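## Task

Find the foam block, which sits in one of the six drawers belonging to the two short, narrow file cabinets (three drawers each), and set it on the desk. When you finish, all drawers in the room must be completely closed, both cabinets must remain roughly where they started, and the robot must be upright and not tilted or fallen. Anything that stays in place only because the robot is holding it does not count.

## Robot and tools

ROBOT. A simulated Hello Robot Stretch 4 with a single arm. It has an omni-wheel base, a lift that rides up a mast, an arm that telescopes forward, a three-joint wrist and a two-finger gripper. It is about 1.6 m tall, and its base edge lies within 0.23 m of the base origin. A loose object may occasionally get nudged by something outside your control.

FRAMES. The base frame has its origin on the floor beneath the base centre, with x ahead, y to the left and z up. hand_pose is a point between the open fingertips, given in this frame; with all wrist joints at 0 its axes line up with the base frame's, though the printed position can be somewhat off. The odometry frame is the base frame as it was when the scene began.

execute_actions. Argument "actions" is a list holding exactly one action, or empty (which only reports state and images). An action may contain "base", "joints" or both, plus optional "pace" and "contact_limits"; alternatively it holds only {"end_of_arm": "enable_torque"}, which re-powers any wrist or gripper motor that shut itself off. Motions in one action begin together but may finish at different times.
- "base": one key only, each a relative offset from where the base last reported itself. translate_m: metres straight ahead (+) or back, -2 to 2. strafe_m: metres sideways, left +, -2 to 2. rotate_rad: radians turned in place, counter-clockwise seen from above +, -3.2 to 3.2.
- "joints": absolute targets by name. lift_m 0 to 1.2 (m). arm_m 0 to 0.55 (m of extension). wrist_yaw_rad -1.134 to 4.276 (0 straight ahead, + toward the left, 3.14 tucked back; past 3.4 the arm may obstruct). wrist_pitch_rad -1.117 to 4.259 (0 level, 1.57 pointing down). wrist_roll_rad -1.117 to 4.259 (0 keeps fingers level; + turns the gripper clockwise viewed from behind). gripper_m -0.038 to 0.141 (fingertip gap in m; negative means fingers pressing together). Out-of-range joint targets are clipped and the result notes it; any other bad value or unknown key rejects the whole call with no motion.
- "pace": "slow", "default", "fast" or "max" (base up to 0.1/0.3/0.4/0.6 m/s and 1/2/3/4 rad/s). A raised lift (above 0.2) lowers these caps, down to 0.3 m/s and 1 rad/s at full height.
- "contact_limits": {"arm_m": value} from 0 (gentlest) to 0.75 (firmest), default 0.5; the arm halts when it pushes harder.
- "cameras": list from head_camera, head_left_camera, head_right_camera, wrist_camera, all; omitted or null gives all, [] gives none.
A joint or base left out of an action may still be driving toward an earlier target. A stop in one call cancels the remaining robot calls in the same reply. To unfold the wrist at scene start, send lift_m 0.4 together with wrist_yaw_rad 0.

wait: "seconds" 0 to 10; nothing new is commanded, then state and images come back. zoom_image: "camera" plus "region" [x0, y0, x1, y1] in pixels of that camera's latest full image, origin top-left, at most 504 by 504. finished_scene: "scene" is the integer number of the current scene; it ends it irreversibly and reports success, then shows the next task. Replying with no tool call ends everything.

RESULTS. base_status and joint_status report how each motion ended: "done" (for the base, wheels turned the full amount even if slipping); "off_target" (resting away from target, maybe still pushing); "contact_stop_at_<key>" (blocked; that part goes slack, so a lift can sag under load or the base can drift); "limit_stop_at_<name>"; "time_out"; "torque_fault" (wrist motor went limp, send enable_torque). "limit_stop_at_tilt" means a lean over 6 degrees; lift, arm and wheels go slack until it lessens. "limit_stop_at_own_body" is a self-collision halt; you can move away from the body; it tends to happen with pitch below -0.2 combined with roll below -0.4 or above 4. on_its_own lists uncommanded things; "held at" is a held target, not the actual position. lidar_m: 12 ranges in m from the base origin, 30-degree sectors starting straight ahead and going counter-clockwise (4th left, 7th behind, 10th right); "-" means nothing seen or closer than 0.25 m; it covers roughly 0.15 m up to robot height, so tabletops show, but glass and thin legs may not. wrist_depth_mm: 7x7 grid of median depths, 100 to 2000 mm, read from the top left; "-" is unknown. base_odometry comes from wheel counts only; if turned_by_wheels and turned_by_imu differ by more than about 0.1 rad, the base likely bumped or slipped and the heading is off by about their difference. base_tilt (degrees, forward and right positive) has a fixed bias of up to about 1.5. motor_effort is percent of maximum, positive toward larger joint values, peak in brackets; wheel_0 to wheel_2 positive means turning right. Effort outside rest range suggests pushing or carrying.

GRIPPING. Command gripper_m below the object's width; lower squeezes harder and pulls the object toward the wrist. Neither the reading nor "done" proves a grasp; at targets of 0 or above, a firm grip shows in gripper_m effort. If fingertips jam on a surface below, raise the lift.

CAMERAS. head_camera looks forward and down from the mast top (turn the base to look around); head_left_camera and head_right_camera are fisheyes beside it, angled lower, showing base and arm; wrist_camera looks along the fingers, tips near the image bottom. Calibration gives intrinsics and T_world_to_cam mapping the base frame to each camera, with small errors that grow for the wrist camera with arm extension.

AVOID. Dropping objects, slamming drawers, hard hits or strong pushes, shoving cabinets out of place, and tipping: don't drive or turn carrying over 1 kg with arm_m above 0.2, especially at fast paces, and be careful pulling with a high gripper or high contact limit. Pressing the gripper against things with base or arm moves can cause a torque fault.

Each tool is called by a JSON object that holds its "fn" and its "kwargs".

## Session

{"fn": "execute_actions", "kwargs": {"actions": []}}

Scene clock: 0.00 s.
base_odometry: x=+0.000 y=+0.000 heading=+0.000 (m, m, rad; odometry frame)
turned_by_wheels: +0.000 (rad since the last result)
turned_by_imu: +0.000 (rad since the last result)
base_tilt: forward=-0.3 right=-0.1 (deg)
lidar_m: 1.90 2.04 2.00 2.44 2.00 1.47 1.56 2.00 1.91 2.06 1.26 1.16
base_status: not commanded
joint_positions: lift_m=+0.208 arm_m=-0.003 wrist_yaw_rad=+3.196 wrist_pitch_rad=-0.014 wrist_roll_rad=-0.009 gripper_m=+0.057
joint_status: not commanded
motor_effort: lift_m=+20 arm_m=-1 wrist_yaw_rad=+1 wrist_pitch_rad=-8 wrist_roll_rad=+0 gripper_m=-1 wheel_0=+0 wheel_1=+0 wheel_2=+0 (%)
hand_pose: x=-0.1245 y=+0.0716 z=+0.3899 quat_wxyz=(-0.027, +0.007, -0.004, +1.000) (m; base frame)
wrist_depth_mm: - 138 137 - - 1863 1661 / - - 136 - 1756 1537 1708 / - 105 136 1863 1661 1537 1756 / - 116 137 1863 1618 1576 1708 / 142 140 - 1983 1661 1499 1708 / 204 1618 212 1576 196 1464 1397 / 206 1025 960 153 1025 904 976
pictures: head_camera, head_left_camera, head_right_camera, wrist_camera
Images, in order (width x height): head_camera 420x560, head_left_camera 420x672, head_right_camera 420x672, wrist_camera 616x392.

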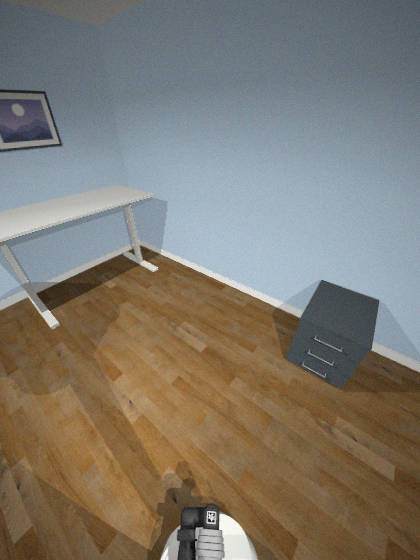

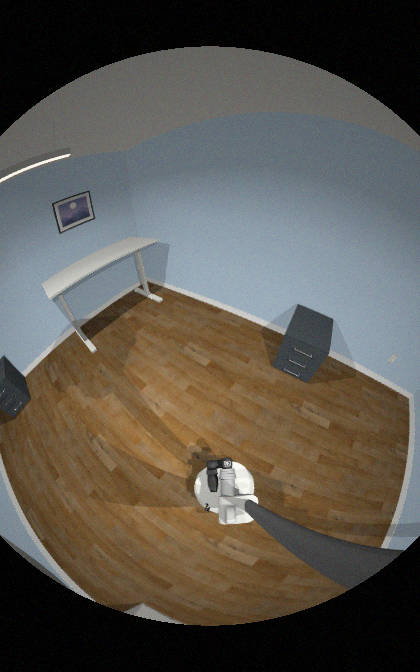

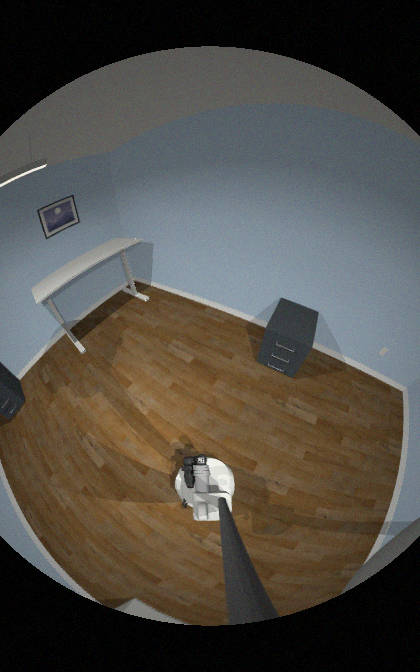

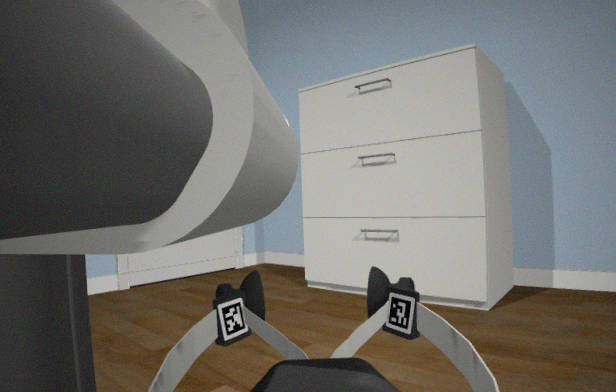

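{"fn": "execute_actions", "kwargs": {"actions": [{"base":{"rotate_rad":-0.5},"joints":{"lift_m":0.4,"wrist_yaw_rad":0,"gripper_m":0.08}}], "cameras": ["head_camera","wrist_camera"]}}

Scene clock: 4.90 s.
base_odometry: x=+0.000 y=+0.000 heading=-0.500 (m, m, rad; odometry frame)
turned_by_wheels: -0.500 (rad since the last result)
turned_by_imu: -0.510 (rad since the last result)
base_tilt: forward=-0.3 right=-0.1 (deg)
lidar_m: 1.16 1.91 2.04 2.01 2.43 1.98 1.46 1.56 1.98 1.93 2.05 1.20
base_status: done
joint_positions: lift_m=+0.400 arm_m=-0.003 wrist_yaw_rad=+0.000 wrist_pitch_rad=-0.014 wrist_roll_rad=-0.009 gripper_m=+0.080
joint_status: all done
motor_effort: lift_m=+23(26) arm_m=-1(1) wrist_yaw_rad=+0(3) wrist_pitch_rad=-9(8) wrist_roll_rad=+0(0) gripper_m=-2(2) wheel_0=-1(5) wheel_1=-2(3) wheel_2=-2(4) (%)
hand_pose: x=+0.4568 y=-0.0873 z=+0.5821 quat_wxyz=(+1.000, -0.005, -0.007, +0.000) (m; base frame)
wrist_depth_mm: 1808 1708 1661 1618 1576 1499 1499 / 1756 1708 1661 1618 1499 1464 1499 / 1756 1661 1661 1576 1537 1464 1464 / 1708 1708 1661 1618 1537 1464 1464 / 1808 1756 1661 1008 991 1499 1464 / 1756 1708 215 1025 201 1499 1464 / 1537 1499 1464 150 991 1308 1366
pictures: head_camera, wrist_camera
camera_calibration (this result's frames):
wrist_camera: T_world_to_cam=[[0.00530761, -0.999912, -0.0121682, -0.0756347], [0.0505903, 0.0124213, -0.998642, 0.62514], [0.998705, 0.00468481, 0.0506518, -0.262829], [0, 0, 0, 1]] pos_world=[0.231265, -0.0821617, 0.636684]
Images, in order (width x height): head_camera 420x560, wrist_camera 616x392.

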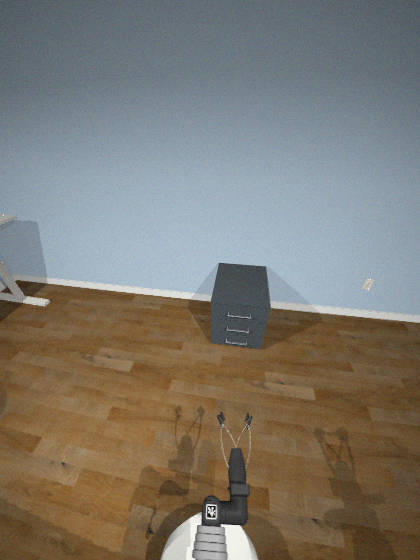

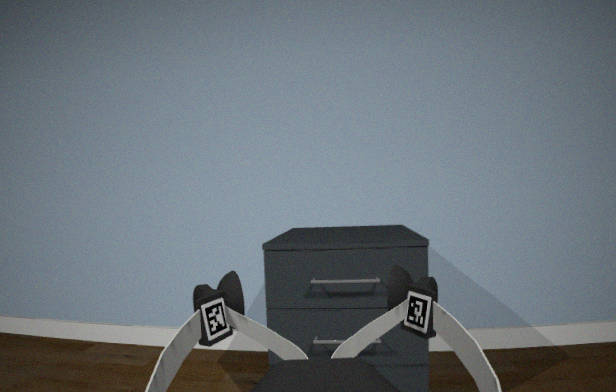

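{"fn": "execute_actions", "kwargs": {"actions": [{"base":{"rotate_rad":-0.13},"joints":{"lift_m":0.29,"wrist_roll_rad":1.57}}], "cameras": []}}

{"fn": "execute_actions", "kwargs": {"actions": [{"base":{"strafe_m":0.065}}], "cameras": []}}

{"fn": "execute_actions", "kwargs": {"actions": [{"base":{"translate_m":0.45}}], "cameras": ["head_camera","wrist_camera"]}}

Scene clock: 9.37 s.
base_odometry: x=+0.000 y=+0.000 heading=-0.630 (m, m, rad; odometry frame)
turned_by_wheels: -0.130 (rad since the last result)
turned_by_imu: -0.131 (rad since the last result)
base_tilt: forward=-0.3 right=-0.1 (deg)
lidar_m: 1.16 1.82 2.13 2.02 2.44 2.04 1.49 1.50 2.03 1.88 1.96 1.86
base_status: done
joint_positions: lift_m=+0.290 arm_m=-0.003 wrist_yaw_rad=+0.000 wrist_pitch_rad=-0.014 wrist_roll_rad=+1.570 gripper_m=+0.080
joint_status: all done
motor_effort: lift_m=+17(16) arm_m=+0(0) wrist_yaw_rad=+1(0) wrist_pitch_rad=-8(8) wrist_roll_rad=+1(5) gripper_m=-1(1) wheel_0=+2(3) wheel_1=+1(8) wheel_2=+0(4) (%)
hand_pose: x=+0.4568 y=-0.0874 z=+0.4725 quat_wxyz=(+0.707, +0.707, -0.005, +0.005) (m; base frame)
wrist_depth_mm: 1576 1661 1618 1576 1576 917 668 / 1661 1576 1618 1576 1576 946 668 / 1537 1618 1576 1576 1618 946 691 / 1661 1576 1576 1008 1008 1008 691 / 1576 1576 1576 991 1008 960 691 / 1618 1576 214 1008 201 931 683 / 1618 1618 1576 156 1537 878 707
pictures: none
No camera images: the call's "cameras" was empty. Leave "cameras" out to get every camera's image.

Scene clock: 10.60 s.
base_odometry: x=+0.038 y=+0.053 heading=-0.630 (m, m, rad; odometry frame)
turned_by_wheels: +0.000 (rad since the last result)
turned_by_imu: +0.000 (rad since the last result)
base_tilt: forward=-0.3 right=-0.1 (deg)
lidar_m: 1.16 1.84 2.05 1.93 2.39 2.08 1.49 1.51 2.09 1.96 2.03 1.87
base_status: done
joint_positions: lift_m=+0.290 arm_m=-0.003 wrist_yaw_rad=+0.000 wrist_pitch_rad=-0.014 wrist_roll_rad=+1.570 gripper_m=+0.080
joint_status: not commanded
motor_effort: lift_m=+17(17) arm_m=+0(1) wrist_yaw_rad=+1(1) wrist_pitch_rad=-8(8) wrist_roll_rad=+0(1) gripper_m=-2(0) wheel_0=+2(7) wheel_1=-2(4) wheel_2=+1(5) (%)
hand_pose: x=+0.4568 y=-0.0874 z=+0.4725 quat_wxyz=(+0.707, +0.707, -0.005, +0.005) (m; base frame)
wrist_depth_mm: 1618 1576 1576 1618 1576 931 668 / 1618 1618 1618 1618 1576 946 668 / 1537 1576 1618 1576 1537 976 683 / 1576 1576 1537 1025 991 976 691 / 1576 1618 1576 991 991 931 691 / 1576 1576 214 1576 202 931 691 / 1618 1618 1537 155 1576 866 715
pictures: none
No camera images: the call's "cameras" was empty. Leave "cameras" out to get every camera's image.

Scene clock: 13.60 s.
base_odometry: x=+0.402 y=-0.212 heading=-0.630 (m, m, rad; odometry frame)
turned_by_wheels: +0.000 (rad since the last result)
turned_by_imu: +0.000 (rad since the last result)
base_tilt: forward=-0.3 right=-0.1 (deg)
lidar_m: 0.71 1.37 1.82 1.94 2.63 2.54 1.93 1.99 2.09 1.94 1.94 0.81
base_status: done
joint_positions: lift_m=+0.290 arm_m=-0.003 wrist_yaw_rad=+0.000 wrist_pitch_rad=-0.014 wrist_roll_rad=+1.570 gripper_m=+0.080
joint_status: not commanded
motor_effort: lift_m=+18(18) arm_m=-1(0) wrist_yaw_rad=+1(1) wrist_pitch_rad=-9(8) wrist_roll_rad=+1(1) gripper_m=-1(3) wheel_0=+1(4) wheel_1=+0(7) wheel_2=+0(7) (%)
hand_pose: x=+0.4568 y=-0.0874 z=+0.4725 quat_wxyz=(+0.707, +0.707, -0.005, +0.005) (m; base frame)
wrist_depth_mm: 1118 1118 1138 1138 1138 931 668 / 1160 1138 1138 1118 1138 878 647 / 1098 1160 1118 549 549 549 544 / 1118 1118 1118 539 549 549 539 / 1118 1118 1138 539 544 539 544 / 1138 1078 214 544 202 539 535 / 1098 1098 1098 156 535 539 535
pictures: head_camera, wrist_camera
camera_calibration (this result's frames):
wrist_camera: T_world_to_cam=[[0.0188935, 0.0205186, -0.999611, 0.472497], [0.0360143, 0.999127, 0.0211894, 0.12671], [0.999173, -0.0364006, 0.0181381, -0.245691], [0, 0, 0, 1]] pos_world=[0.231997, -0.145237, 0.474085]
Images, in order (width x height): head_camera 420x560, wrist_camera 616x392.

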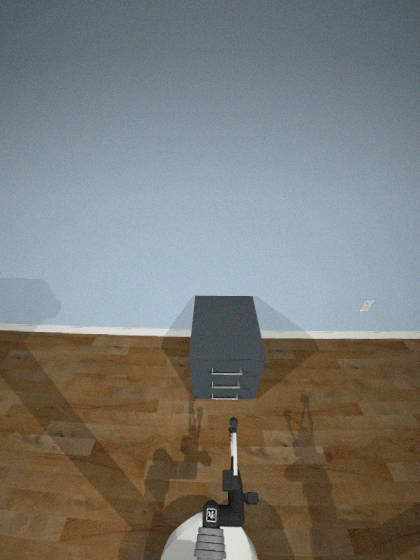

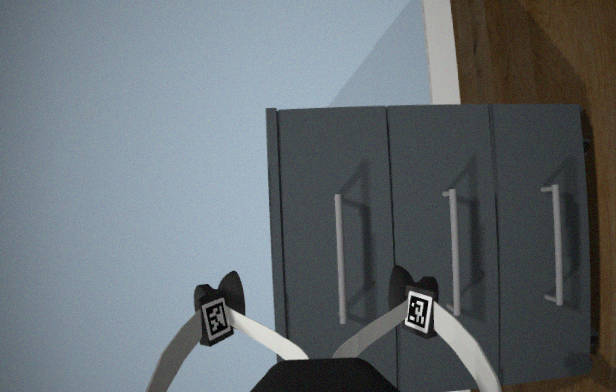

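{"fn": "execute_actions", "kwargs": {"actions": [{"joints":{"lift_m":0.26,"arm_m":0.2}}], "cameras": ["wrist_camera"]}}

Scene clock: 16.47 s.
base_odometry: x=+0.402 y=-0.212 heading=-0.630 (m, m, rad; odometry frame)
turned_by_wheels: +0.000 (rad since the last result)
turned_by_imu: +0.001 (rad since the last result)
base_tilt: forward=-0.3 right=-0.1 (deg)
lidar_m: 0.71 1.36 1.83 1.95 2.60 2.54 1.93 1.99 2.12 1.94 1.92 0.79
base_status: not commanded
joint_positions: lift_m=+0.260 arm_m=+0.199 wrist_yaw_rad=+0.000 wrist_pitch_rad=-0.014 wrist_roll_rad=+1.570 gripper_m=+0.080
joint_status: all done
motor_effort: lift_m=+18(19) arm_m=+5(2) wrist_yaw_rad=+1(1) wrist_pitch_rad=-9(8) wrist_roll_rad=+0(0) gripper_m=+2(0) wheel_0=+1(2) wheel_1=+0(0) wheel_2=+0(0) (%)
hand_pose: x=+0.6585 y=-0.0874 z=+0.4426 quat_wxyz=(+0.707, +0.707, -0.005, +0.005) (m; base frame)
wrist_depth_mm: 931 931 931 917 931 854 627 / 917 917 931 342 342 343 342 / 917 931 342 340 342 340 343 / 891 917 338 338 340 338 338 / 904 917 347 336 338 336 338 / 891 891 215 332 201 336 334 / 904 904 334 156 334 300 334
pictures: wrist_camera
camera_calibration (this result's frames):
wrist_camera: T_world_to_cam=[[0.0190077, 0.0206178, -0.999607, 0.438664], [0.0360491, 0.999123, 0.0212933, 0.12002], [0.999169, -0.0364396, 0.0182478, -0.446809], [0, 0, 0, 1]] pos_world=[0.433773, -0.14524, 0.444089]
Images, in order (width x height): wrist_camera 616x392.

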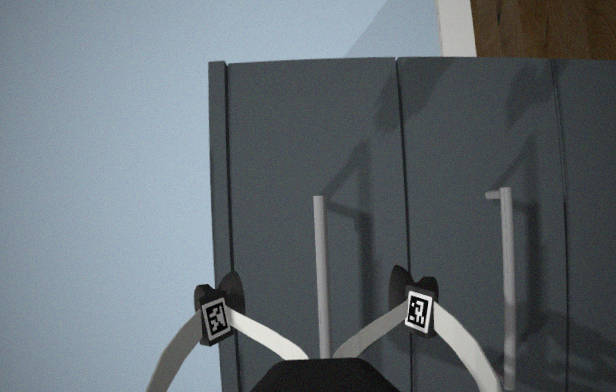

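Handle at depth ~0.30; hand at 0.225.

{"fn": "execute_actions", "kwargs": {"actions": [{"joints":{"arm_m":0.28},"contact_limits":{"arm_m":0.2}}], "cameras": []}}

{"fn": "execute_actions", "kwargs": {"actions": [{"joints":{"gripper_m":-0.02}}], "cameras": []}}

{"fn": "execute_actions", "kwargs": {"actions": [{"joints":{"arm_m":0.0},"pace":"slow"}], "cameras": ["head_camera"]}}

Scene clock: 20.27 s.
base_odometry: x=+0.402 y=-0.212 heading=-0.630 (m, m, rad; odometry frame)
turned_by_wheels: +0.000 (rad since the last result)
turned_by_imu: +0.002 (rad since the last result)
base_tilt: forward=-0.3 right=-0.1 (deg)
lidar_m: 0.69 1.37 1.84 1.95 2.62 2.53 1.92 1.96 2.08 1.95 1.92 0.79
base_status: not commanded
joint_positions: lift_m=+0.260 arm_m=+0.279 wrist_yaw_rad=+0.000 wrist_pitch_rad=-0.014 wrist_roll_rad=+1.570 gripper_m=+0.080
joint_status: all done
motor_effort: lift_m=+18(18) arm_m=+5(4) wrist_yaw_rad=+1(1) wrist_pitch_rad=-8(8) wrist_roll_rad=+0(0) gripper_m=-2(5) wheel_0=+1(1) wheel_1=+0(0) wheel_2=+0(0) (%)
contact_limits: arm_m 0.2
hand_pose: x=+0.7385 y=-0.0874 z=+0.4426 quat_wxyz=(+0.707, +0.707, -0.005, +0.005) (m; base frame)
wrist_depth_mm: 842 842 262 263 262 263 - / 842 831 258 260 260 260 260 / 831 842 257 258 259 257 259 / 820 842 256 258 258 258 259 / 820 820 256 255 256 255 255 / 820 831 214 254 201 254 256 / 820 820 253 156 253 254 -
pictures: none
No camera images: the call's "cameras" was empty. Leave "cameras" out to get every camera's image.

Scene clock: 22.00 s.
base_odometry: x=+0.402 y=-0.212 heading=-0.630 (m, m, rad; odometry frame)
turned_by_wheels: +0.000 (rad since the last result)
turned_by_imu: +0.001 (rad since the last result)
base_tilt: forward=-0.3 right=-0.1 (deg)
lidar_m: 0.71 1.38 1.85 1.95 2.60 2.53 1.94 1.95 2.11 1.94 1.94 0.80
base_status: not commanded
joint_positions: lift_m=+0.260 arm_m=+0.279 wrist_yaw_rad=+0.001 wrist_pitch_rad=-0.008 wrist_roll_rad=+1.570 gripper_m=-0.019
joint_status: all done
on_its_own: wrist_pitch_rad is at rest, and its effort (-26) is outside its rest range (-23 to +23)
motor_effort: lift_m=+19(19) arm_m=+4(5) wrist_yaw_rad=-1(2) wrist_pitch_rad=-26(25) wrist_roll_rad=+0(1) gripper_m=-17(16) wheel_0=+1(1) wheel_1=+0(0) wheel_2=+0(0) (%)
hand_pose: x=+0.7389 y=-0.0872 z=+0.4407 quat_wxyz=(+0.707, +0.707, -0.003, +0.003) (m; base frame)
wrist_depth_mm: 831 842 257 258 260 263 - / 831 842 257 257 257 262 263 / 831 820 256 255 256 260 260 / 842 842 253 254 254 258 258 / 820 831 252 253 253 258 257 / 820 820 251 204 187 256 257 / 820 831 249 201 250 255 -
pictures: none
No camera images: the call's "cameras" was empty. Leave "cameras" out to get every camera's image.

Scene clock: 26.10 s.
base_odometry: x=+0.402 y=-0.213 heading=-0.631 (m, m, rad; odometry frame)
turned_by_wheels: -0.001 (rad since the last result)
turned_by_imu: +0.001 (rad since the last result)
base_tilt: forward=-0.3 right=-0.1 (deg)
lidar_m: 0.45 0.48 1.83 1.94 2.64 2.56 1.92 1.99 2.11 1.95 1.95 0.49
base_status: not commanded
joint_positions: lift_m=+0.260 arm_m=+0.001 wrist_yaw_rad=-0.010 wrist_pitch_rad=-0.007 wrist_roll_rad=+1.570 gripper_m=-0.019
joint_status: all done
on_its_own: wrist_yaw_rad is at rest, and its effort (+30) is outside its rest range (-13 to +13); wrist_pitch_rad is at rest, and its effort (-30) is outside its rest range (-23 to +23)
motor_effort: lift_m=+19(20) arm_m=-5(9) wrist_yaw_rad=+30(32) wrist_pitch_rad=-30(29) wrist_roll_rad=+0(1) gripper_m=-14(19) wheel_0=-4(4) wheel_1=-1(1) wheel_2=-4(3) (%)
hand_pose: x=+0.4594 y=-0.0903 z=+0.4402 quat_wxyz=(+0.707, +0.707, -0.006, -0.001) (m; base frame)
wrist_depth_mm: 1160 1118 259 259 263 854 615 / 1118 1138 257 257 258 866 615 / 1118 1098 255 257 256 554 549 / 1118 1138 254 253 255 549 544 / 1078 1118 253 252 253 539 544 / 1098 1098 249 207 187 535 544 / 1118 1078 247 200 250 154 530
pictures: head_camera
Images, in order (width x height): head_camera 420x560.

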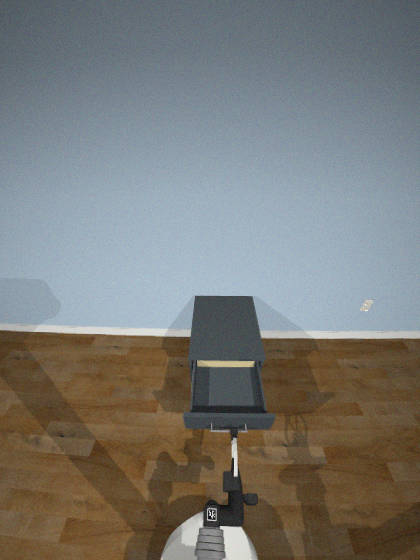

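Something tan at the back; pull further.

{"fn": "execute_actions", "kwargs": {"actions": [{"base":{"translate_m":-0.12},"pace":"slow"}], "cameras": ["head_camera"]}}

{"fn": "zoom_image", "kwargs": {"camera": "head_camera", "region": [140,280,320,460]}}

Scene clock: 30.47 s.
base_odometry: x=+0.305 y=-0.142 heading=-0.631 (m, m, rad; odometry frame)
turned_by_wheels: +0.000 (rad since the last result)
turned_by_imu: +0.002 (rad since the last result)
base_tilt: forward=-0.3 right=-0.1 (deg)
lidar_m: 0.52 0.56 2.02 1.96 2.57 2.38 1.82 1.84 2.09 1.94 2.06 0.54
base_status: done
joint_positions: lift_m=+0.260 arm_m=+0.001 wrist_yaw_rad=+0.000 wrist_pitch_rad=-0.014 wrist_roll_rad=+1.570 gripper_m=-0.020
joint_status: not commanded
motor_effort: lift_m=+20(20) arm_m=-4(5) wrist_yaw_rad=+2(30) wrist_pitch_rad=-9(30) wrist_roll_rad=+0(0) gripper_m=-17(19) wheel_0=-2(11) wheel_1=-1(3) wheel_2=+1(3) (%)
hand_pose: x=+0.4601 y=-0.0875 z=+0.4423 quat_wxyz=(+0.707, +0.707, -0.005, +0.005) (m; base frame)
wrist_depth_mm: 1255 1255 1281 1255 1255 878 621 / 1255 1255 1229 314 317 904 634 / 1281 1255 1229 310 312 668 640 / 1205 1205 1229 310 312 661 661 / 1255 1229 1229 309 310 654 647 / 1229 1281 1229 203 187 654 661 / 1255 1255 176 229 306 654 661
pictures: head_camera
Images, in order (width x height): head_camera 420x560.

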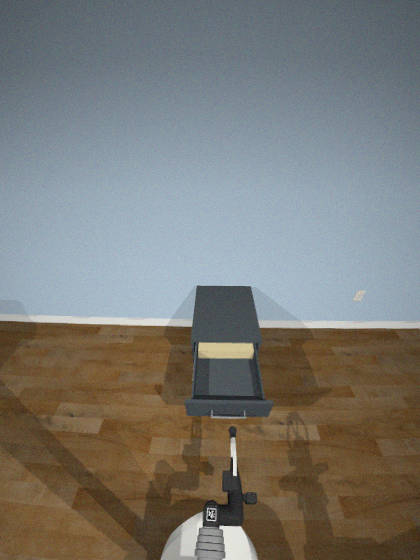

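Region (140, 280, 320, 460) of head_camera's 420x560 image, scaled by 2.800, with more detail than that image has.

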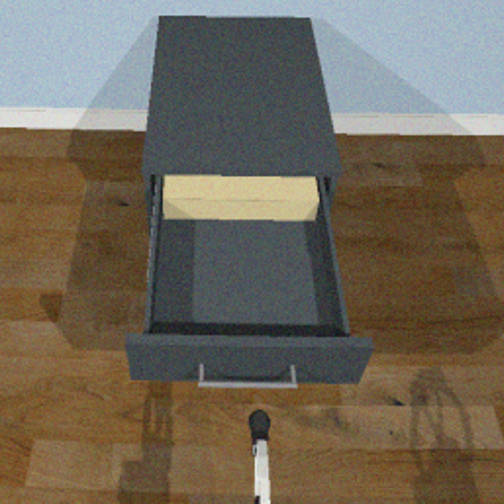

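{"fn": "execute_actions", "kwargs": {"actions": [{"joints":{"arm_m":0.42},"pace":"slow","contact_limits":{"arm_m":0.25}}], "cameras": []}}

{"fn": "execute_actions", "kwargs": {"actions": [{"joints":{"arm_m":0.28,"gripper_m":0.08}}], "cameras": []}}

{"fn": "execute_actions", "kwargs": {"actions": [{"joints":{"lift_m":0.11}}], "cameras": ["wrist_camera"]}}

Scene clock: 37.90 s.
base_odometry: x=+0.305 y=-0.142 heading=-0.632 (m, m, rad; odometry frame)
turned_by_wheels: -0.001 (rad since the last result)
turned_by_imu: +0.002 (rad since the last result)
base_tilt: forward=-0.3 right=-0.1 (deg)
lidar_m: 0.84 1.48 2.00 1.94 2.53 2.42 1.81 1.85 2.09 1.94 2.02 0.94
base_status: not commanded
joint_positions: lift_m=+0.260 arm_m=+0.404 wrist_yaw_rad=-0.010 wrist_pitch_rad=-0.020 wrist_roll_rad=+1.570 gripper_m=-0.020
joint_status: arm_m contact_stop (moved +0.403 of +0.419)
on_its_own: arm_m is slack since a contact_stop (your +0.420 is given up); wrist_yaw_rad is at rest, and its effort (+29) is outside its rest range (-13 to +13)
motor_effort: lift_m=+20(20) arm_m=+0(10) wrist_yaw_rad=+29(45) wrist_pitch_rad=+9(9) wrist_roll_rad=+1(0) gripper_m=-14(13) wheel_0=-4(3) wheel_1=+0(3) wheel_2=-8(12) (%)
contact_limits: arm_m 0.25
hand_pose: x=+0.8625 y=-0.0903 z=+0.4440 quat_wxyz=(+0.707, +0.707, -0.011, +0.004) (m; base frame)
wrist_depth_mm: 842 854 854 559 270 268 267 / 842 842 266 267 266 266 267 / 831 854 265 265 264 264 263 / 842 854 262 263 262 263 263 / 831 831 260 259 262 259 258 / 831 831 257 206 186 257 256 / 820 820 255 170 255 254 -
pictures: none
No camera images: the call's "cameras" was empty. Leave "cameras" out to get every camera's image.

not run: a stop came earlier in this reply.

not run: a stop came earlier in this reply.

{"fn": "execute_actions", "kwargs": {"actions": [{"joints":{"arm_m":0.28,"gripper_m":0.08}}], "cameras": []}}

{"fn": "execute_actions", "kwargs": {"actions": [{"joints":{"lift_m":0.11}}], "cameras": ["wrist_camera"]}}

Scene clock: 40.90 s.
base_odometry: x=+0.305 y=-0.142 heading=-0.631 (m, m, rad; odometry frame)
turned_by_wheels: +0.001 (rad since the last result)
turned_by_imu: +0.002 (rad since the last result)
base_tilt: forward=-0.3 right=-0.1 (deg)
lidar_m: 0.86 1.50 2.01 1.92 2.57 2.41 1.78 1.84 2.09 1.96 2.02 0.91
base_status: not commanded
joint_positions: lift_m=+0.260 arm_m=+0.281 wrist_yaw_rad=+0.000 wrist_pitch_rad=-0.014 wrist_roll_rad=+1.570 gripper_m=+0.080
joint_status: all done
motor_effort: lift_m=+20(20) arm_m=-4(1) wrist_yaw_rad=+1(29) wrist_pitch_rad=-8(8) wrist_roll_rad=+0(0) gripper_m=-1(12) wheel_0=-2(3) wheel_1=+0(0) wheel_2=+0(7) (%)
hand_pose: x=+0.7402 y=-0.0874 z=+0.4424 quat_wxyz=(+0.707, +0.707, -0.005, +0.005) (m; base frame)
wrist_depth_mm: 960 976 976 991 976 878 609 / 960 960 960 389 387 394 392 / 946 976 387 387 387 387 389 / 931 960 946 382 382 384 384 / 976 960 931 379 382 382 384 / 946 931 214 377 202 379 382 / 931 931 377 156 373 377 375
pictures: none
No camera images: the call's "cameras" was empty. Leave "cameras" out to get every camera's image.

Scene clock: 42.60 s.
base_odometry: x=+0.305 y=-0.142 heading=-0.631 (m, m, rad; odometry frame)
turned_by_wheels: +0.000 (rad since the last result)
turned_by_imu: +0.001 (rad since the last result)
base_tilt: forward=-0.3 right=-0.1 (deg)
lidar_m: 0.85 1.47 2.04 1.94 2.52 2.40 1.83 1.83 2.11 1.95 2.03 0.93
base_status: not commanded
joint_positions: lift_m=+0.110 arm_m=+0.281 wrist_yaw_rad=+0.000 wrist_pitch_rad=-0.014 wrist_roll_rad=+1.570 gripper_m=+0.080
joint_status: all done
motor_effort: lift_m=+18(16) arm_m=-4(5) wrist_yaw_rad=+2(1) wrist_pitch_rad=-8(8) wrist_roll_rad=+0(0) gripper_m=-5(2) wheel_0=-2(2) wheel_1=+0(0) wheel_2=+0(1) (%)
hand_pose: x=+0.7402 y=-0.0874 z=+0.2926 quat_wxyz=(+0.707, +0.707, -0.005, +0.005) (m; base frame)
wrist_depth_mm: 976 946 991 991 946 564 410 / 976 387 389 389 389 389 413 / 931 384 384 387 387 387 407 / 960 382 384 382 387 384 397 / 946 379 379 382 384 379 410 / 960 377 214 382 202 379 410 / 946 377 373 156 373 377 407
pictures: wrist_camera
camera_calibration (this result's frames):
wrist_camera: T_world_to_cam=[[0.018987, 0.020619, -0.999607, 0.287197], [0.0361434, 0.99912, 0.0212954, 0.120226], [0.999166, -0.0365335, 0.0182251, -0.525669], [0, 0, 0, 1]] pos_world=[0.515433, -0.145246, 0.294104]
Images, in order (width x height): wrist_camera 616x392.

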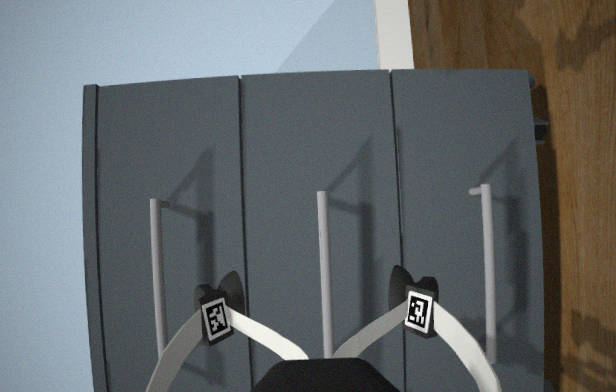

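{"fn": "execute_actions", "kwargs": {"actions": [{"joints":{"arm_m":0.405},"contact_limits":{"arm_m":0.2}}], "cameras": []}}

{"fn": "execute_actions", "kwargs": {"actions": [{"joints":{"gripper_m":-0.02}}], "cameras": []}}

{"fn": "execute_actions", "kwargs": {"actions": [{"joints":{"arm_m":0.08},"pace":"slow"}], "cameras": ["head_camera"]}}

{"fn": "zoom_image", "kwargs": {"camera": "head_camera", "region": [140,280,320,460]}}

Scene clock: 46.53 s.
base_odometry: x=+0.305 y=-0.142 heading=-0.631 (m, m, rad; odometry frame)
turned_by_wheels: +0.000 (rad since the last result)
turned_by_imu: +0.002 (rad since the last result)
base_tilt: forward=-0.3 right=-0.1 (deg)
lidar_m: 0.85 1.50 1.99 1.94 2.55 2.40 1.81 1.82 2.10 1.94 2.04 0.91
base_status: not commanded
joint_positions: lift_m=+0.110 arm_m=+0.404 wrist_yaw_rad=+0.000 wrist_pitch_rad=-0.014 wrist_roll_rad=+1.570 gripper_m=+0.080
joint_status: all done
motor_effort: lift_m=+18(17) arm_m=+5(8) wrist_yaw_rad=+1(1) wrist_pitch_rad=-9(8) wrist_roll_rad=+0(0) gripper_m=-1(5) wheel_0=-3(3) wheel_1=+0(0) wheel_2=+0(0) (%)
contact_limits: arm_m 0.2
hand_pose: x=+0.8635 y=-0.0874 z=+0.2926 quat_wxyz=(+0.707, +0.707, -0.005, +0.005) (m; base frame)
wrist_depth_mm: 554 264 264 264 264 263 - / 264 264 263 262 264 264 265 / 259 262 262 260 264 262 263 / 258 260 260 259 260 260 260 / 257 257 257 258 258 257 258 / 256 255 215 256 201 257 256 / 253 254 253 156 255 255 -
pictures: none
No camera images: the call's "cameras" was empty. Leave "cameras" out to get every camera's image.

Scene clock: 48.27 s.
base_odometry: x=+0.305 y=-0.142 heading=-0.631 (m, m, rad; odometry frame)
turned_by_wheels: +0.000 (rad since the last result)
turned_by_imu: +0.001 (rad since the last result)
base_tilt: forward=-0.3 right=-0.1 (deg)
lidar_m: 0.85 1.47 1.99 1.95 2.55 2.41 1.81 1.85 2.10 1.98 2.05 0.95
base_status: not commanded
joint_positions: lift_m=+0.110 arm_m=+0.404 wrist_yaw_rad=+0.001 wrist_pitch_rad=-0.005 wrist_roll_rad=+1.570 gripper_m=-0.019
joint_status: all done
on_its_own: wrist_pitch_rad is at rest, and its effort (-34) is outside its rest range (-23 to +23)
motor_effort: lift_m=+20(20) arm_m=+3(5) wrist_yaw_rad=-1(2) wrist_pitch_rad=-34(35) wrist_roll_rad=+0(0) gripper_m=-20(19) wheel_0=-2(2) wheel_1=+0(0) wheel_2=+0(0) (%)
hand_pose: x=+0.8638 y=-0.0872 z=+0.2896 quat_wxyz=(+0.707, +0.707, -0.001, +0.002) (m; base frame)
wrist_depth_mm: 260 263 262 264 263 267 - / 260 262 259 260 262 265 267 / 257 258 257 257 260 263 265 / 256 256 255 256 258 262 263 / 253 255 254 255 256 259 260 / 252 253 253 204 188 258 258 / 251 252 177 202 251 154 -
pictures: none
No camera images: the call's "cameras" was empty. Leave "cameras" out to get every camera's image.

Scene clock: 52.80 s.
base_odometry: x=+0.305 y=-0.142 heading=-0.632 (m, m, rad; odometry frame)
turned_by_wheels: -0.001 (rad since the last result)
turned_by_imu: +0.001 (rad since the last result)
base_tilt: forward=-0.3 right=-0.1 (deg)
lidar_m: 0.54 1.50 2.00 1.94 2.54 2.38 1.80 1.84 2.10 1.95 2.04 0.58
base_status: not commanded
joint_positions: lift_m=+0.110 arm_m=+0.081 wrist_yaw_rad=-0.010 wrist_pitch_rad=-0.004 wrist_roll_rad=+1.570 gripper_m=-0.019
joint_status: all done
on_its_own: wrist_yaw_rad is at rest, and its effort (+29) is outside its rest range (-13 to +13); wrist_pitch_rad is at rest, and its effort (-37) is outside its rest range (-23 to +23)
motor_effort: lift_m=+21(20) arm_m=-5(5) wrist_yaw_rad=+29(32) wrist_pitch_rad=-37(38) wrist_roll_rad=+0(0) gripper_m=-18(24) wheel_0=-7(7) wheel_1=-3(3) wheel_2=-3(3) (%)
hand_pose: x=+0.5394 y=-0.0903 z=+0.2893 quat_wxyz=(+0.707, +0.707, -0.005, -0.002) (m; base frame)
wrist_depth_mm: 1182 1205 264 264 264 539 394 / 1160 1160 262 263 263 559 407 / 1138 1182 257 258 260 569 410 / 1138 1138 257 257 258 580 407 / 1118 1160 256 253 256 585 424 / 1138 1138 252 206 186 549 424 / 1098 1098 176 216 252 156 418
pictures: head_camera
Images, in order (width x height): head_camera 420x560.

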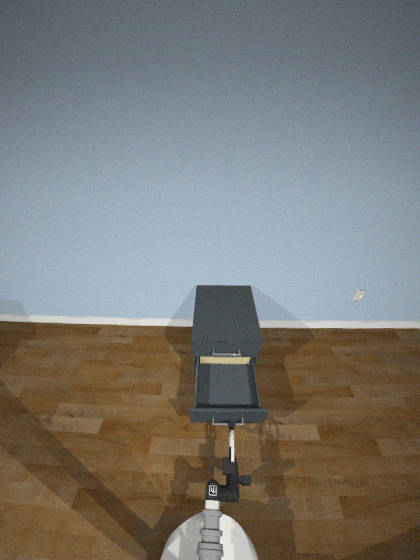

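Region (140, 280, 320, 460) of head_camera's 420x560 image, scaled by 2.800, with more detail than that image has.

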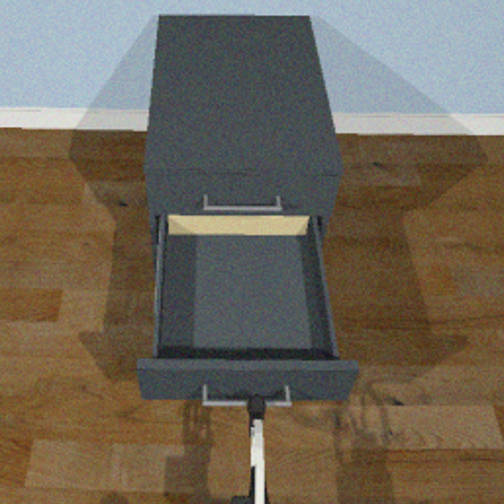

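{"fn": "execute_actions", "kwargs": {"actions": [{"joints":{"arm_m":0.41},"pace":"slow","contact_limits":{"arm_m":0.3}}], "cameras": []}}

{"fn": "execute_actions", "kwargs": {"actions": [{"joints":{"gripper_m":0.08}}], "cameras": []}}

{"fn": "execute_actions", "kwargs": {"actions": [{"joints":{"arm_m":0.28}}], "cameras": []}}

{"fn": "execute_actions", "kwargs": {"actions": [{"joints":{"lift_m":0.0,"wrist_pitch_rad":0.2}}], "cameras": ["wrist_camera"]}}

Scene clock: 60.20 s.
base_odometry: x=+0.305 y=-0.142 heading=-0.630 (m, m, rad; odometry frame)
turned_by_wheels: +0.002 (rad since the last result)
turned_by_imu: +0.005 (rad since the last result)
base_tilt: forward=-0.3 right=-0.1 (deg)
lidar_m: 0.84 1.48 2.00 1.94 2.55 2.39 1.81 1.86 2.10 1.96 2.06 0.93
base_status: not commanded
joint_positions: lift_m=+0.110 arm_m=+0.409 wrist_yaw_rad=+0.004 wrist_pitch_rad=-0.005 wrist_roll_rad=+1.570 gripper_m=-0.020
joint_status: all done
on_its_own: wrist_pitch_rad is at rest, and its effort (-33) is outside its rest range (-23 to +23)
motor_effort: lift_m=+20(20) arm_m=+6(7) wrist_yaw_rad=-12(29) wrist_pitch_rad=-33(38) wrist_roll_rad=+0(1) gripper_m=-15(19) wheel_0=+3(7) wheel_1=+2(3) wheel_2=+4(4) (%)
contact_limits: arm_m 0.3
hand_pose: x=+0.8687 y=-0.0862 z=+0.2898 quat_wxyz=(+0.707, +0.707, +0.000, +0.003) (m; base frame)
wrist_depth_mm: 254 253 256 256 258 258 - / 254 253 255 256 257 258 258 / 252 253 254 255 257 257 257 / 250 251 252 254 254 256 256 / 250 251 252 253 252 255 256 / 248 249 251 206 189 254 255 / 248 248 213 201 251 156 -
pictures: none
No camera images: the call's "cameras" was empty. Leave "cameras" out to get every camera's image.

Scene clock: 61.93 s.
base_odometry: x=+0.305 y=-0.142 heading=-0.630 (m, m, rad; odometry frame)
turned_by_wheels: +0.000 (rad since the last result)
turned_by_imu: +0.000 (rad since the last result)
base_tilt: forward=-0.3 right=-0.1 (deg)
lidar_m: 0.86 1.47 1.98 1.93 2.57 2.40 1.81 1.84 2.10 1.96 2.03 0.92
base_status: not commanded
joint_positions: lift_m=+0.110 arm_m=+0.409 wrist_yaw_rad=+0.000 wrist_pitch_rad=-0.014 wrist_roll_rad=+1.570 gripper_m=+0.080
joint_status: all done
motor_effort: lift_m=+20(20) arm_m=+5(6) wrist_yaw_rad=+0(11) wrist_pitch_rad=-9(34) wrist_roll_rad=+0(0) gripper_m=-3(15) wheel_0=+1(2) wheel_1=+1(2) wheel_2=+2(4) (%)
hand_pose: x=+0.8685 y=-0.0874 z=+0.2921 quat_wxyz=(+0.707, +0.707, -0.005, +0.005) (m; base frame)
wrist_depth_mm: 544 258 258 257 259 259 - / 255 255 256 256 257 257 257 / 256 255 255 255 255 257 257 / 254 253 254 254 254 254 255 / 252 252 253 253 254 254 253 / 250 251 215 252 201 251 252 / 249 249 250 156 251 250 -
pictures: none
No camera images: the call's "cameras" was empty. Leave "cameras" out to get every camera's image.

Scene clock: 63.37 s.
base_odometry: x=+0.305 y=-0.142 heading=-0.630 (m, m, rad; odometry frame)
turned_by_wheels: +0.000 (rad since the last result)
turned_by_imu: +0.001 (rad since the last result)
base_tilt: forward=-0.3 right=-0.1 (deg)
lidar_m: 0.85 1.50 1.99 1.94 2.56 2.41 1.80 1.84 2.09 1.95 2.04 0.93
base_status: not commanded
joint_positions: lift_m=+0.110 arm_m=+0.281 wrist_yaw_rad=+0.000 wrist_pitch_rad=-0.014 wrist_roll_rad=+1.570 gripper_m=+0.080
joint_status: all done
motor_effort: lift_m=+21(20) arm_m=-5(5) wrist_yaw_rad=+1(0) wrist_pitch_rad=-10(9) wrist_roll_rad=+0(0) gripper_m=+0(5) wheel_0=+1(1) wheel_1=+1(1) wheel_2=+2(2) (%)
hand_pose: x=+0.7402 y=-0.0874 z=+0.2922 quat_wxyz=(+0.707, +0.707, -0.005, +0.005) (m; base frame)
wrist_depth_mm: 960 976 960 976 960 564 410 / 976 976 389 389 387 389 415 / 960 384 387 389 384 384 404 / 960 382 384 384 384 384 397 / 946 379 379 382 382 382 413 / 946 379 215 379 201 379 410 / 960 373 379 156 379 377 407
pictures: none
No camera images: the call's "cameras" was empty. Leave "cameras" out to get every camera's image.

Scene clock: 64.87 s.
base_odometry: x=+0.305 y=-0.142 heading=-0.630 (m, m, rad; odometry frame)
turned_by_wheels: +0.000 (rad since the last result)
turned_by_imu: +0.001 (rad since the last result)
base_tilt: forward=-0.3 right=-0.1 (deg)
lidar_m: 0.84 1.47 2.01 1.95 2.55 2.40 1.81 1.85 2.09 1.95 2.03 0.92
base_status: not commanded
joint_positions: lift_m=+0.000 arm_m=+0.281 wrist_yaw_rad=+0.000 wrist_pitch_rad=+0.202 wrist_roll_rad=+1.570 gripper_m=+0.080
joint_status: all done
motor_effort: lift_m=+18(22) arm_m=-5(5) wrist_yaw_rad=+1(1) wrist_pitch_rad=-7(10) wrist_roll_rad=+0(0) gripper_m=+1(1) wheel_0=+1(2) wheel_1=+1(1) wheel_2=+2(2) (%)
hand_pose: x=+0.7344 y=-0.0874 z=+0.1206 quat_wxyz=(+0.704, +0.703, +0.071, -0.071) (m; base frame)
wrist_depth_mm: 854 891 946 691 351 230 - / 349 366 384 404 355 234 189 / 342 359 379 399 366 238 192 / 342 359 375 394 368 240 194 / 340 355 375 392 370 243 195 / 336 353 213 387 202 230 195 / 336 343 366 156 349 218 -
pictures: wrist_camera
camera_calibration (this result's frames):
wrist_camera: T_world_to_cam=[[-0.196021, 0.0206411, -0.980383, 0.270978], [0.0398772, 0.999119, 0.0130625, 0.12235], [0.979789, -0.0365344, -0.196671, -0.476547], [0, 0, 0, 1]] pos_world=[0.515154, -0.145246, 0.170341]
Images, in order (width x height): wrist_camera 616x392.

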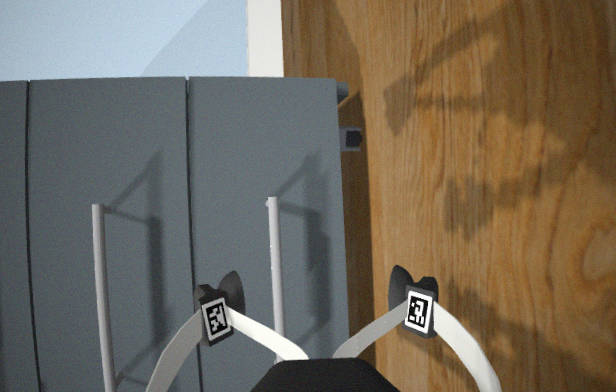

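Need z≈0.138: lift 0.018.

{"fn": "execute_actions", "kwargs": {"actions": [{"joints":{"lift_m":0.018}}], "cameras": []}}

{"fn": "execute_actions", "kwargs": {"actions": [{"joints":{"arm_m":0.41},"contact_limits":{"arm_m":0.2}}], "cameras": []}}

{"fn": "execute_actions", "kwargs": {"actions": [{"joints":{"gripper_m":-0.02}}], "cameras": []}}

{"fn": "execute_actions", "kwargs": {"actions": [{"joints":{"arm_m":0.09},"pace":"slow"}], "cameras": ["head_camera"]}}

{"fn": "zoom_image", "kwargs": {"camera": "head_camera", "region": [140,280,320,460]}}

Scene clock: 68.23 s.
base_odometry: x=+0.305 y=-0.142 heading=-0.630 (m, m, rad; odometry frame)
turned_by_wheels: +0.000 (rad since the last result)
turned_by_imu: +0.001 (rad since the last result)
base_tilt: forward=-0.3 right=-0.1 (deg)
lidar_m: 0.85 1.49 1.98 1.93 2.55 2.39 1.80 1.84 2.10 1.94 2.02 0.92
base_status: not commanded
joint_positions: lift_m=+0.018 arm_m=+0.281 wrist_yaw_rad=+0.000 wrist_pitch_rad=+0.202 wrist_roll_rad=+1.570 gripper_m=+0.080
joint_status: all done
motor_effort: lift_m=+23(23) arm_m=-4(4) wrist_yaw_rad=+1(1) wrist_pitch_rad=-7(8) wrist_roll_rad=+0(0) gripper_m=-2(0) wheel_0=+1(1) wheel_1=+1(1) wheel_2=+2(2) (%)
hand_pose: x=+0.7344 y=-0.0874 z=+0.1381 quat_wxyz=(+0.704, +0.703, +0.071, -0.071) (m; base frame)
wrist_depth_mm: 866 891 960 768 387 256 - / 347 366 384 407 397 259 209 / 343 359 382 397 407 264 212 / 340 355 379 397 407 265 215 / 340 353 370 394 402 270 216 / 334 351 214 392 202 255 215 / 334 343 368 156 387 240 -
pictures: none
No camera images: the call's "cameras" was empty. Leave "cameras" out to get every camera's image.

Scene clock: 69.67 s.
base_odometry: x=+0.305 y=-0.142 heading=-0.630 (m, m, rad; odometry frame)
turned_by_wheels: +0.000 (rad since the last result)
turned_by_imu: +0.001 (rad since the last result)
base_tilt: forward=-0.3 right=-0.1 (deg)
lidar_m: 0.84 1.49 2.00 1.94 2.56 2.40 1.82 1.84 2.11 1.95 2.03 0.90
base_status: not commanded
joint_positions: lift_m=+0.018 arm_m=+0.409 wrist_yaw_rad=+0.000 wrist_pitch_rad=+0.202 wrist_roll_rad=+1.570 gripper_m=+0.080
joint_status: all done
motor_effort: lift_m=+23(23) arm_m=+5(5) wrist_yaw_rad=+1(2) wrist_pitch_rad=-7(8) wrist_roll_rad=+0(0) gripper_m=+0(4) wheel_0=+2(1) wheel_1=+1(1) wheel_2=+1(2) (%)
contact_limits: arm_m 0.2
hand_pose: x=+0.8627 y=-0.0874 z=+0.1380 quat_wxyz=(+0.704, +0.703, +0.071, -0.071) (m; base frame)
wrist_depth_mm: 230 243 256 271 317 253 - / 229 239 253 265 282 258 208 / 229 237 251 264 279 263 213 / 225 238 248 260 276 266 213 / 223 235 247 258 277 267 214 / 220 235 215 257 202 255 215 / 221 229 244 156 271 240 -
pictures: none
No camera images: the call's "cameras" was empty. Leave "cameras" out to get every camera's image.

Scene clock: 71.40 s.
base_odometry: x=+0.305 y=-0.142 heading=-0.630 (m, m, rad; odometry frame)
turned_by_wheels: +0.000 (rad since the last result)
turned_by_imu: +0.001 (rad since the last result)
base_tilt: forward=-0.3 right=-0.1 (deg)
lidar_m: 0.81 1.49 2.01 1.94 2.52 2.40 1.82 1.84 2.08 1.94 2.04 0.92
base_status: not commanded
joint_positions: lift_m=+0.018 arm_m=+0.409 wrist_yaw_rad=+0.001 wrist_pitch_rad=+0.211 wrist_roll_rad=+1.570 gripper_m=-0.019
joint_status: all done
on_its_own: wrist_pitch_rad is at rest, and its effort (-34) is outside its rest range (-23 to +23)
motor_effort: lift_m=+23(23) arm_m=+4(5) wrist_yaw_rad=-1(1) wrist_pitch_rad=-34(35) wrist_roll_rad=+0(1) gripper_m=-20(23) wheel_0=+1(1) wheel_1=+1(1) wheel_2=+1(2) (%)
hand_pose: x=+0.8624 y=-0.0872 z=+0.1355 quat_wxyz=(+0.704, +0.703, +0.075, -0.074) (m; base frame)
wrist_depth_mm: 229 241 255 270 320 245 - / 229 239 251 266 283 250 202 / 226 236 251 263 282 253 206 / 225 236 248 262 278 257 207 / 220 235 248 257 274 258 207 / 219 234 244 204 187 258 208 / 220 229 175 226 271 153 -
pictures: none
No camera images: the call's "cameras" was empty. Leave "cameras" out to get every camera's image.

Scene clock: 75.87 s.
base_odometry: x=+0.305 y=-0.142 heading=-0.631 (m, m, rad; odometry frame)
turned_by_wheels: -0.001 (rad since the last result)
turned_by_imu: +0.001 (rad since the last result)
base_tilt: forward=-0.3 right=-0.1 (deg)
lidar_m: 0.55 1.50 1.98 1.92 2.54 2.41 1.79 1.81 2.10 1.96 2.02 0.59
base_status: not commanded
joint_positions: lift_m=+0.018 arm_m=+0.091 wrist_yaw_rad=-0.009 wrist_pitch_rad=+0.212 wrist_roll_rad=+1.570 gripper_m=-0.019
joint_status: all done
on_its_own: wrist_yaw_rad is at rest, and its effort (+25) is outside its rest range (-13 to +13); wrist_pitch_rad is at rest, and its effort (-37) is outside its rest range (-23 to +23)
motor_effort: lift_m=+23(23) arm_m=-5(8) wrist_yaw_rad=+25(28) wrist_pitch_rad=-37(38) wrist_roll_rad=+0(0) gripper_m=-18(20) wheel_0=-5(5) wheel_1=-2(2) wheel_2=-2(2) (%)
hand_pose: x=+0.5431 y=-0.0898 z=+0.1352 quat_wxyz=(+0.703, +0.703, +0.072, -0.078) (m; base frame)
wrist_depth_mm: 1025 1078 262 276 317 248 - / 1025 1078 259 272 289 252 205 / 521 544 255 268 283 256 207 / 512 539 254 265 281 259 211 / 504 530 254 263 279 260 210 / 504 525 249 204 186 249 211 / 496 512 176 228 273 153 -
pictures: head_camera
Images, in order (width x height): head_camera 420x560.

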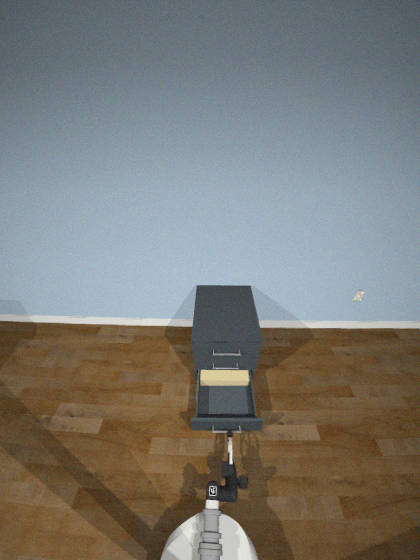

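Region (140, 280, 320, 460) of head_camera's 420x560 image, scaled by 2.800, with more detail than that image has.

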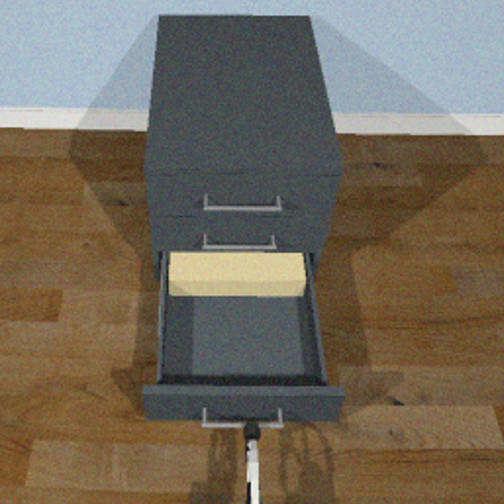

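Empty. Close, then turn to the left wall.

{"fn": "execute_actions", "kwargs": {"actions": [{"joints":{"arm_m":0.42},"pace":"slow","contact_limits":{"arm_m":0.3}}], "cameras": []}}

{"fn": "execute_actions", "kwargs": {"actions": [{"joints":{"gripper_m":0.08}}], "cameras": []}}

{"fn": "execute_actions", "kwargs": {"actions": [{"joints":{"arm_m":0.0}}], "cameras": ["wrist_camera"]}}

{"fn": "execute_actions", "kwargs": {"actions": [{"base":{"rotate_rad":1.571},"joints":{"lift_m":0.26,"wrist_pitch_rad":0}}], "cameras": ["head_camera","head_left_camera"]}}

Scene clock: 82.57 s.
base_odometry: x=+0.305 y=-0.142 heading=-0.630 (m, m, rad; odometry frame)
turned_by_wheels: +0.001 (rad since the last result)
turned_by_imu: +0.004 (rad since the last result)
base_tilt: forward=-0.3 right=-0.1 (deg)
lidar_m: 0.83 1.49 1.99 1.94 2.56 2.40 1.80 1.82 2.07 1.94 2.03 0.93
base_status: not commanded
joint_positions: lift_m=+0.018 arm_m=+0.419 wrist_yaw_rad=+0.000 wrist_pitch_rad=+0.212 wrist_roll_rad=+1.570 gripper_m=-0.020
joint_status: all done
on_its_own: wrist_pitch_rad is at rest, and its effort (-36) is outside its rest range (-23 to +23)
motor_effort: lift_m=+23(23) arm_m=+8(7) wrist_yaw_rad=+2(27) wrist_pitch_rad=-36(37) wrist_roll_rad=+0(0) gripper_m=-14(20) wheel_0=+3(5) wheel_1=+2(2) wheel_2=+1(3) (%)
contact_limits: arm_m 0.3
hand_pose: x=+0.8716 y=-0.0875 z=+0.1352 quat_wxyz=(+0.703, +0.703, +0.075, -0.075) (m; base frame)
wrist_depth_mm: 222 231 246 259 300 244 - / 220 230 243 256 274 249 201 / 217 229 244 255 272 253 205 / 217 229 240 253 270 256 206 / 215 225 238 249 267 257 207 / 214 224 235 207 190 245 208 / 213 221 176 216 262 222 -
pictures: none
No camera images: the call's "cameras" was empty. Leave "cameras" out to get every camera's image.

Scene clock: 84.30 s.
base_odometry: x=+0.305 y=-0.142 heading=-0.630 (m, m, rad; odometry frame)
turned_by_wheels: +0.000 (rad since the last result)
turned_by_imu: +0.001 (rad since the last result)
base_tilt: forward=-0.3 right=-0.1 (deg)
lidar_m: 0.84 1.49 2.01 1.93 2.56 2.42 1.82 1.83 2.10 1.96 2.03 0.91
base_status: not commanded
joint_positions: lift_m=+0.018 arm_m=+0.419 wrist_yaw_rad=-0.001 wrist_pitch_rad=+0.207 wrist_roll_rad=+1.570 gripper_m=+0.080
joint_status: all done
motor_effort: lift_m=+23(23) arm_m=+5(7) wrist_yaw_rad=+3(3) wrist_pitch_rad=-21(40) wrist_roll_rad=+0(0) gripper_m=+1(17) wheel_0=+2(3) wheel_1=+2(2) wheel_2=+0(0) (%)
hand_pose: x=+0.8723 y=-0.0876 z=+0.1367 quat_wxyz=(+0.704, +0.703, +0.073, -0.073) (m; base frame)
wrist_depth_mm: 222 232 244 257 303 250 - / 220 229 243 257 273 254 206 / 219 228 242 254 270 257 209 / 216 227 243 251 266 262 211 / 214 226 240 250 265 263 211 / 212 224 231 245 202 250 211 / 212 222 232 162 262 236 -
pictures: none
No camera images: the call's "cameras" was empty. Leave "cameras" out to get every camera's image.

Scene clock: 85.90 s.
base_odometry: x=+0.305 y=-0.142 heading=-0.631 (m, m, rad; odometry frame)
turned_by_wheels: +0.000 (rad since the last result)
turned_by_imu: +0.000 (rad since the last result)
base_tilt: forward=-0.3 right=-0.1 (deg)
lidar_m: 0.84 1.47 2.02 1.95 2.56 2.41 1.82 1.82 2.11 1.96 2.03 0.94
base_status: not commanded
joint_positions: lift_m=+0.018 arm_m=+0.139 wrist_yaw_rad=+0.000 wrist_pitch_rad=+0.203 wrist_roll_rad=+1.570 gripper_m=+0.080
joint_status: arm_m limit_stop_at_own_body (moved -0.280 of -0.419)
on_its_own: lift_m is slack since a limit_stop_at_own_body; arm_m is slack since a limit_stop_at_own_body (your +0.000 is given up)
motor_effort: lift_m=+20(23) arm_m=+0(3) wrist_yaw_rad=+2(8) wrist_pitch_rad=-9(22) wrist_roll_rad=+0(0) gripper_m=-2(2) wheel_0=+0(2) wheel_1=+1(2) wheel_2=+0(1) (%)
hand_pose: x=+0.5921 y=-0.0875 z=+0.1380 quat_wxyz=(+0.704, +0.703, +0.071, -0.072) (m; base frame)
wrist_depth_mm: 976 1025 1078 778 384 255 - / 991 1025 1078 788 394 259 210 / 469 492 512 544 404 264 213 / 469 492 508 539 410 266 216 / 462 484 512 539 418 270 216 / 466 473 215 530 201 255 216 / 459 469 504 156 392 242 -
pictures: wrist_camera
camera_calibration (this result's frames):
wrist_camera: T_world_to_cam=[[-0.196469, 0.0206913, -0.980292, 0.260398], [0.0401408, 0.999109, 0.0130435, 0.127713], [0.979688, -0.0367871, -0.197125, -0.333686], [0, 0, 0, 1]] pos_world=[0.372942, -0.145263, 0.187823]
Images, in order (width x height): wrist_camera 616x392.

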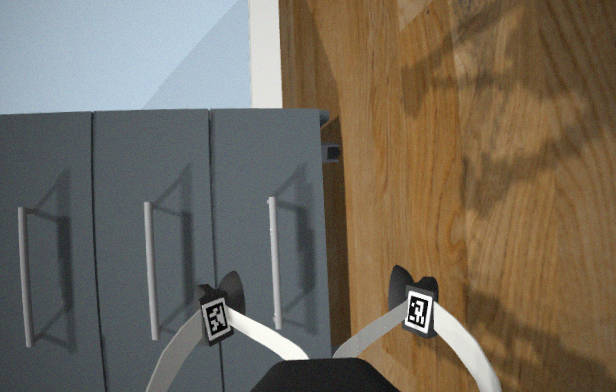

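not run: a stop came earlier in this reply.

{"fn": "execute_actions", "kwargs": {"actions": [{"base":{"rotate_rad":1.571},"joints":{"lift_m":0.26,"wrist_pitch_rad":0}}], "cameras": ["head_camera","head_left_camera"]}}

Scene clock: 89.10 s.
base_odometry: x=+0.305 y=-0.142 heading=+0.940 (m, m, rad; odometry frame)
turned_by_wheels: +1.571 (rad since the last result)
turned_by_imu: +1.610 (rad since the last result)
base_tilt: forward=-0.3 right=-0.1 (deg)
lidar_m: 1.94 2.53 2.37 1.80 1.86 2.07 1.99 2.07 0.93 0.84 1.51 2.04
base_status: done
joint_positions: lift_m=+0.260 arm_m=+0.139 wrist_yaw_rad=+0.000 wrist_pitch_rad=+0.003 wrist_roll_rad=+1.570 gripper_m=+0.080
joint_status: all done
on_its_own: arm_m is slack since a limit_stop_at_own_body (your +0.000 is given up)
motor_effort: lift_m=+23(22) arm_m=+0(1) wrist_yaw_rad=+1(1) wrist_pitch_rad=-9(17) wrist_roll_rad=+0(1) gripper_m=+1(2) wheel_0=-2(6) wheel_1=-1(9) wheel_2=+1(6) (%)
hand_pose: x=+0.5981 y=-0.0874 z=+0.4372 quat_wxyz=(+0.707, +0.707, +0.001, -0.001) (m; base frame)
wrist_depth_mm: - - 1983 - 1618 842 609 / - - - - 1661 866 597 / - - - - 1708 878 621 / - - - - 1756 891 621 / - - 1921 - 1661 904 634 / - - 214 - 201 831 627 / - - - 156 1576 778 647
pictures: head_camera, head_left_camera
Images, in order (width x height): head_camera 420x560, head_left_camera 420x672.

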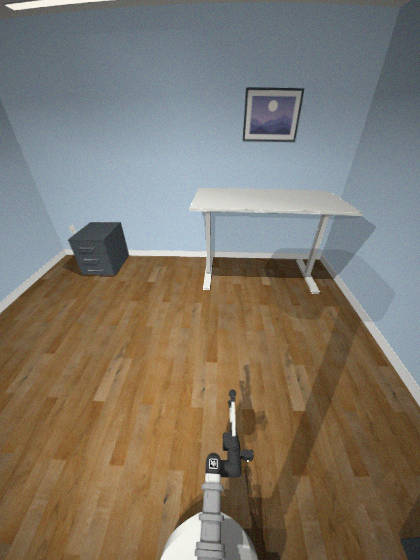

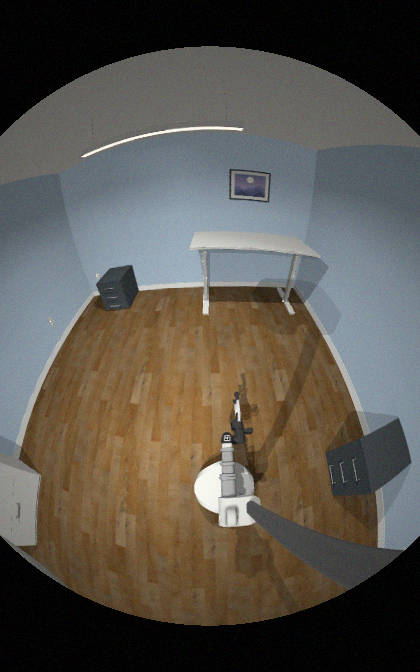

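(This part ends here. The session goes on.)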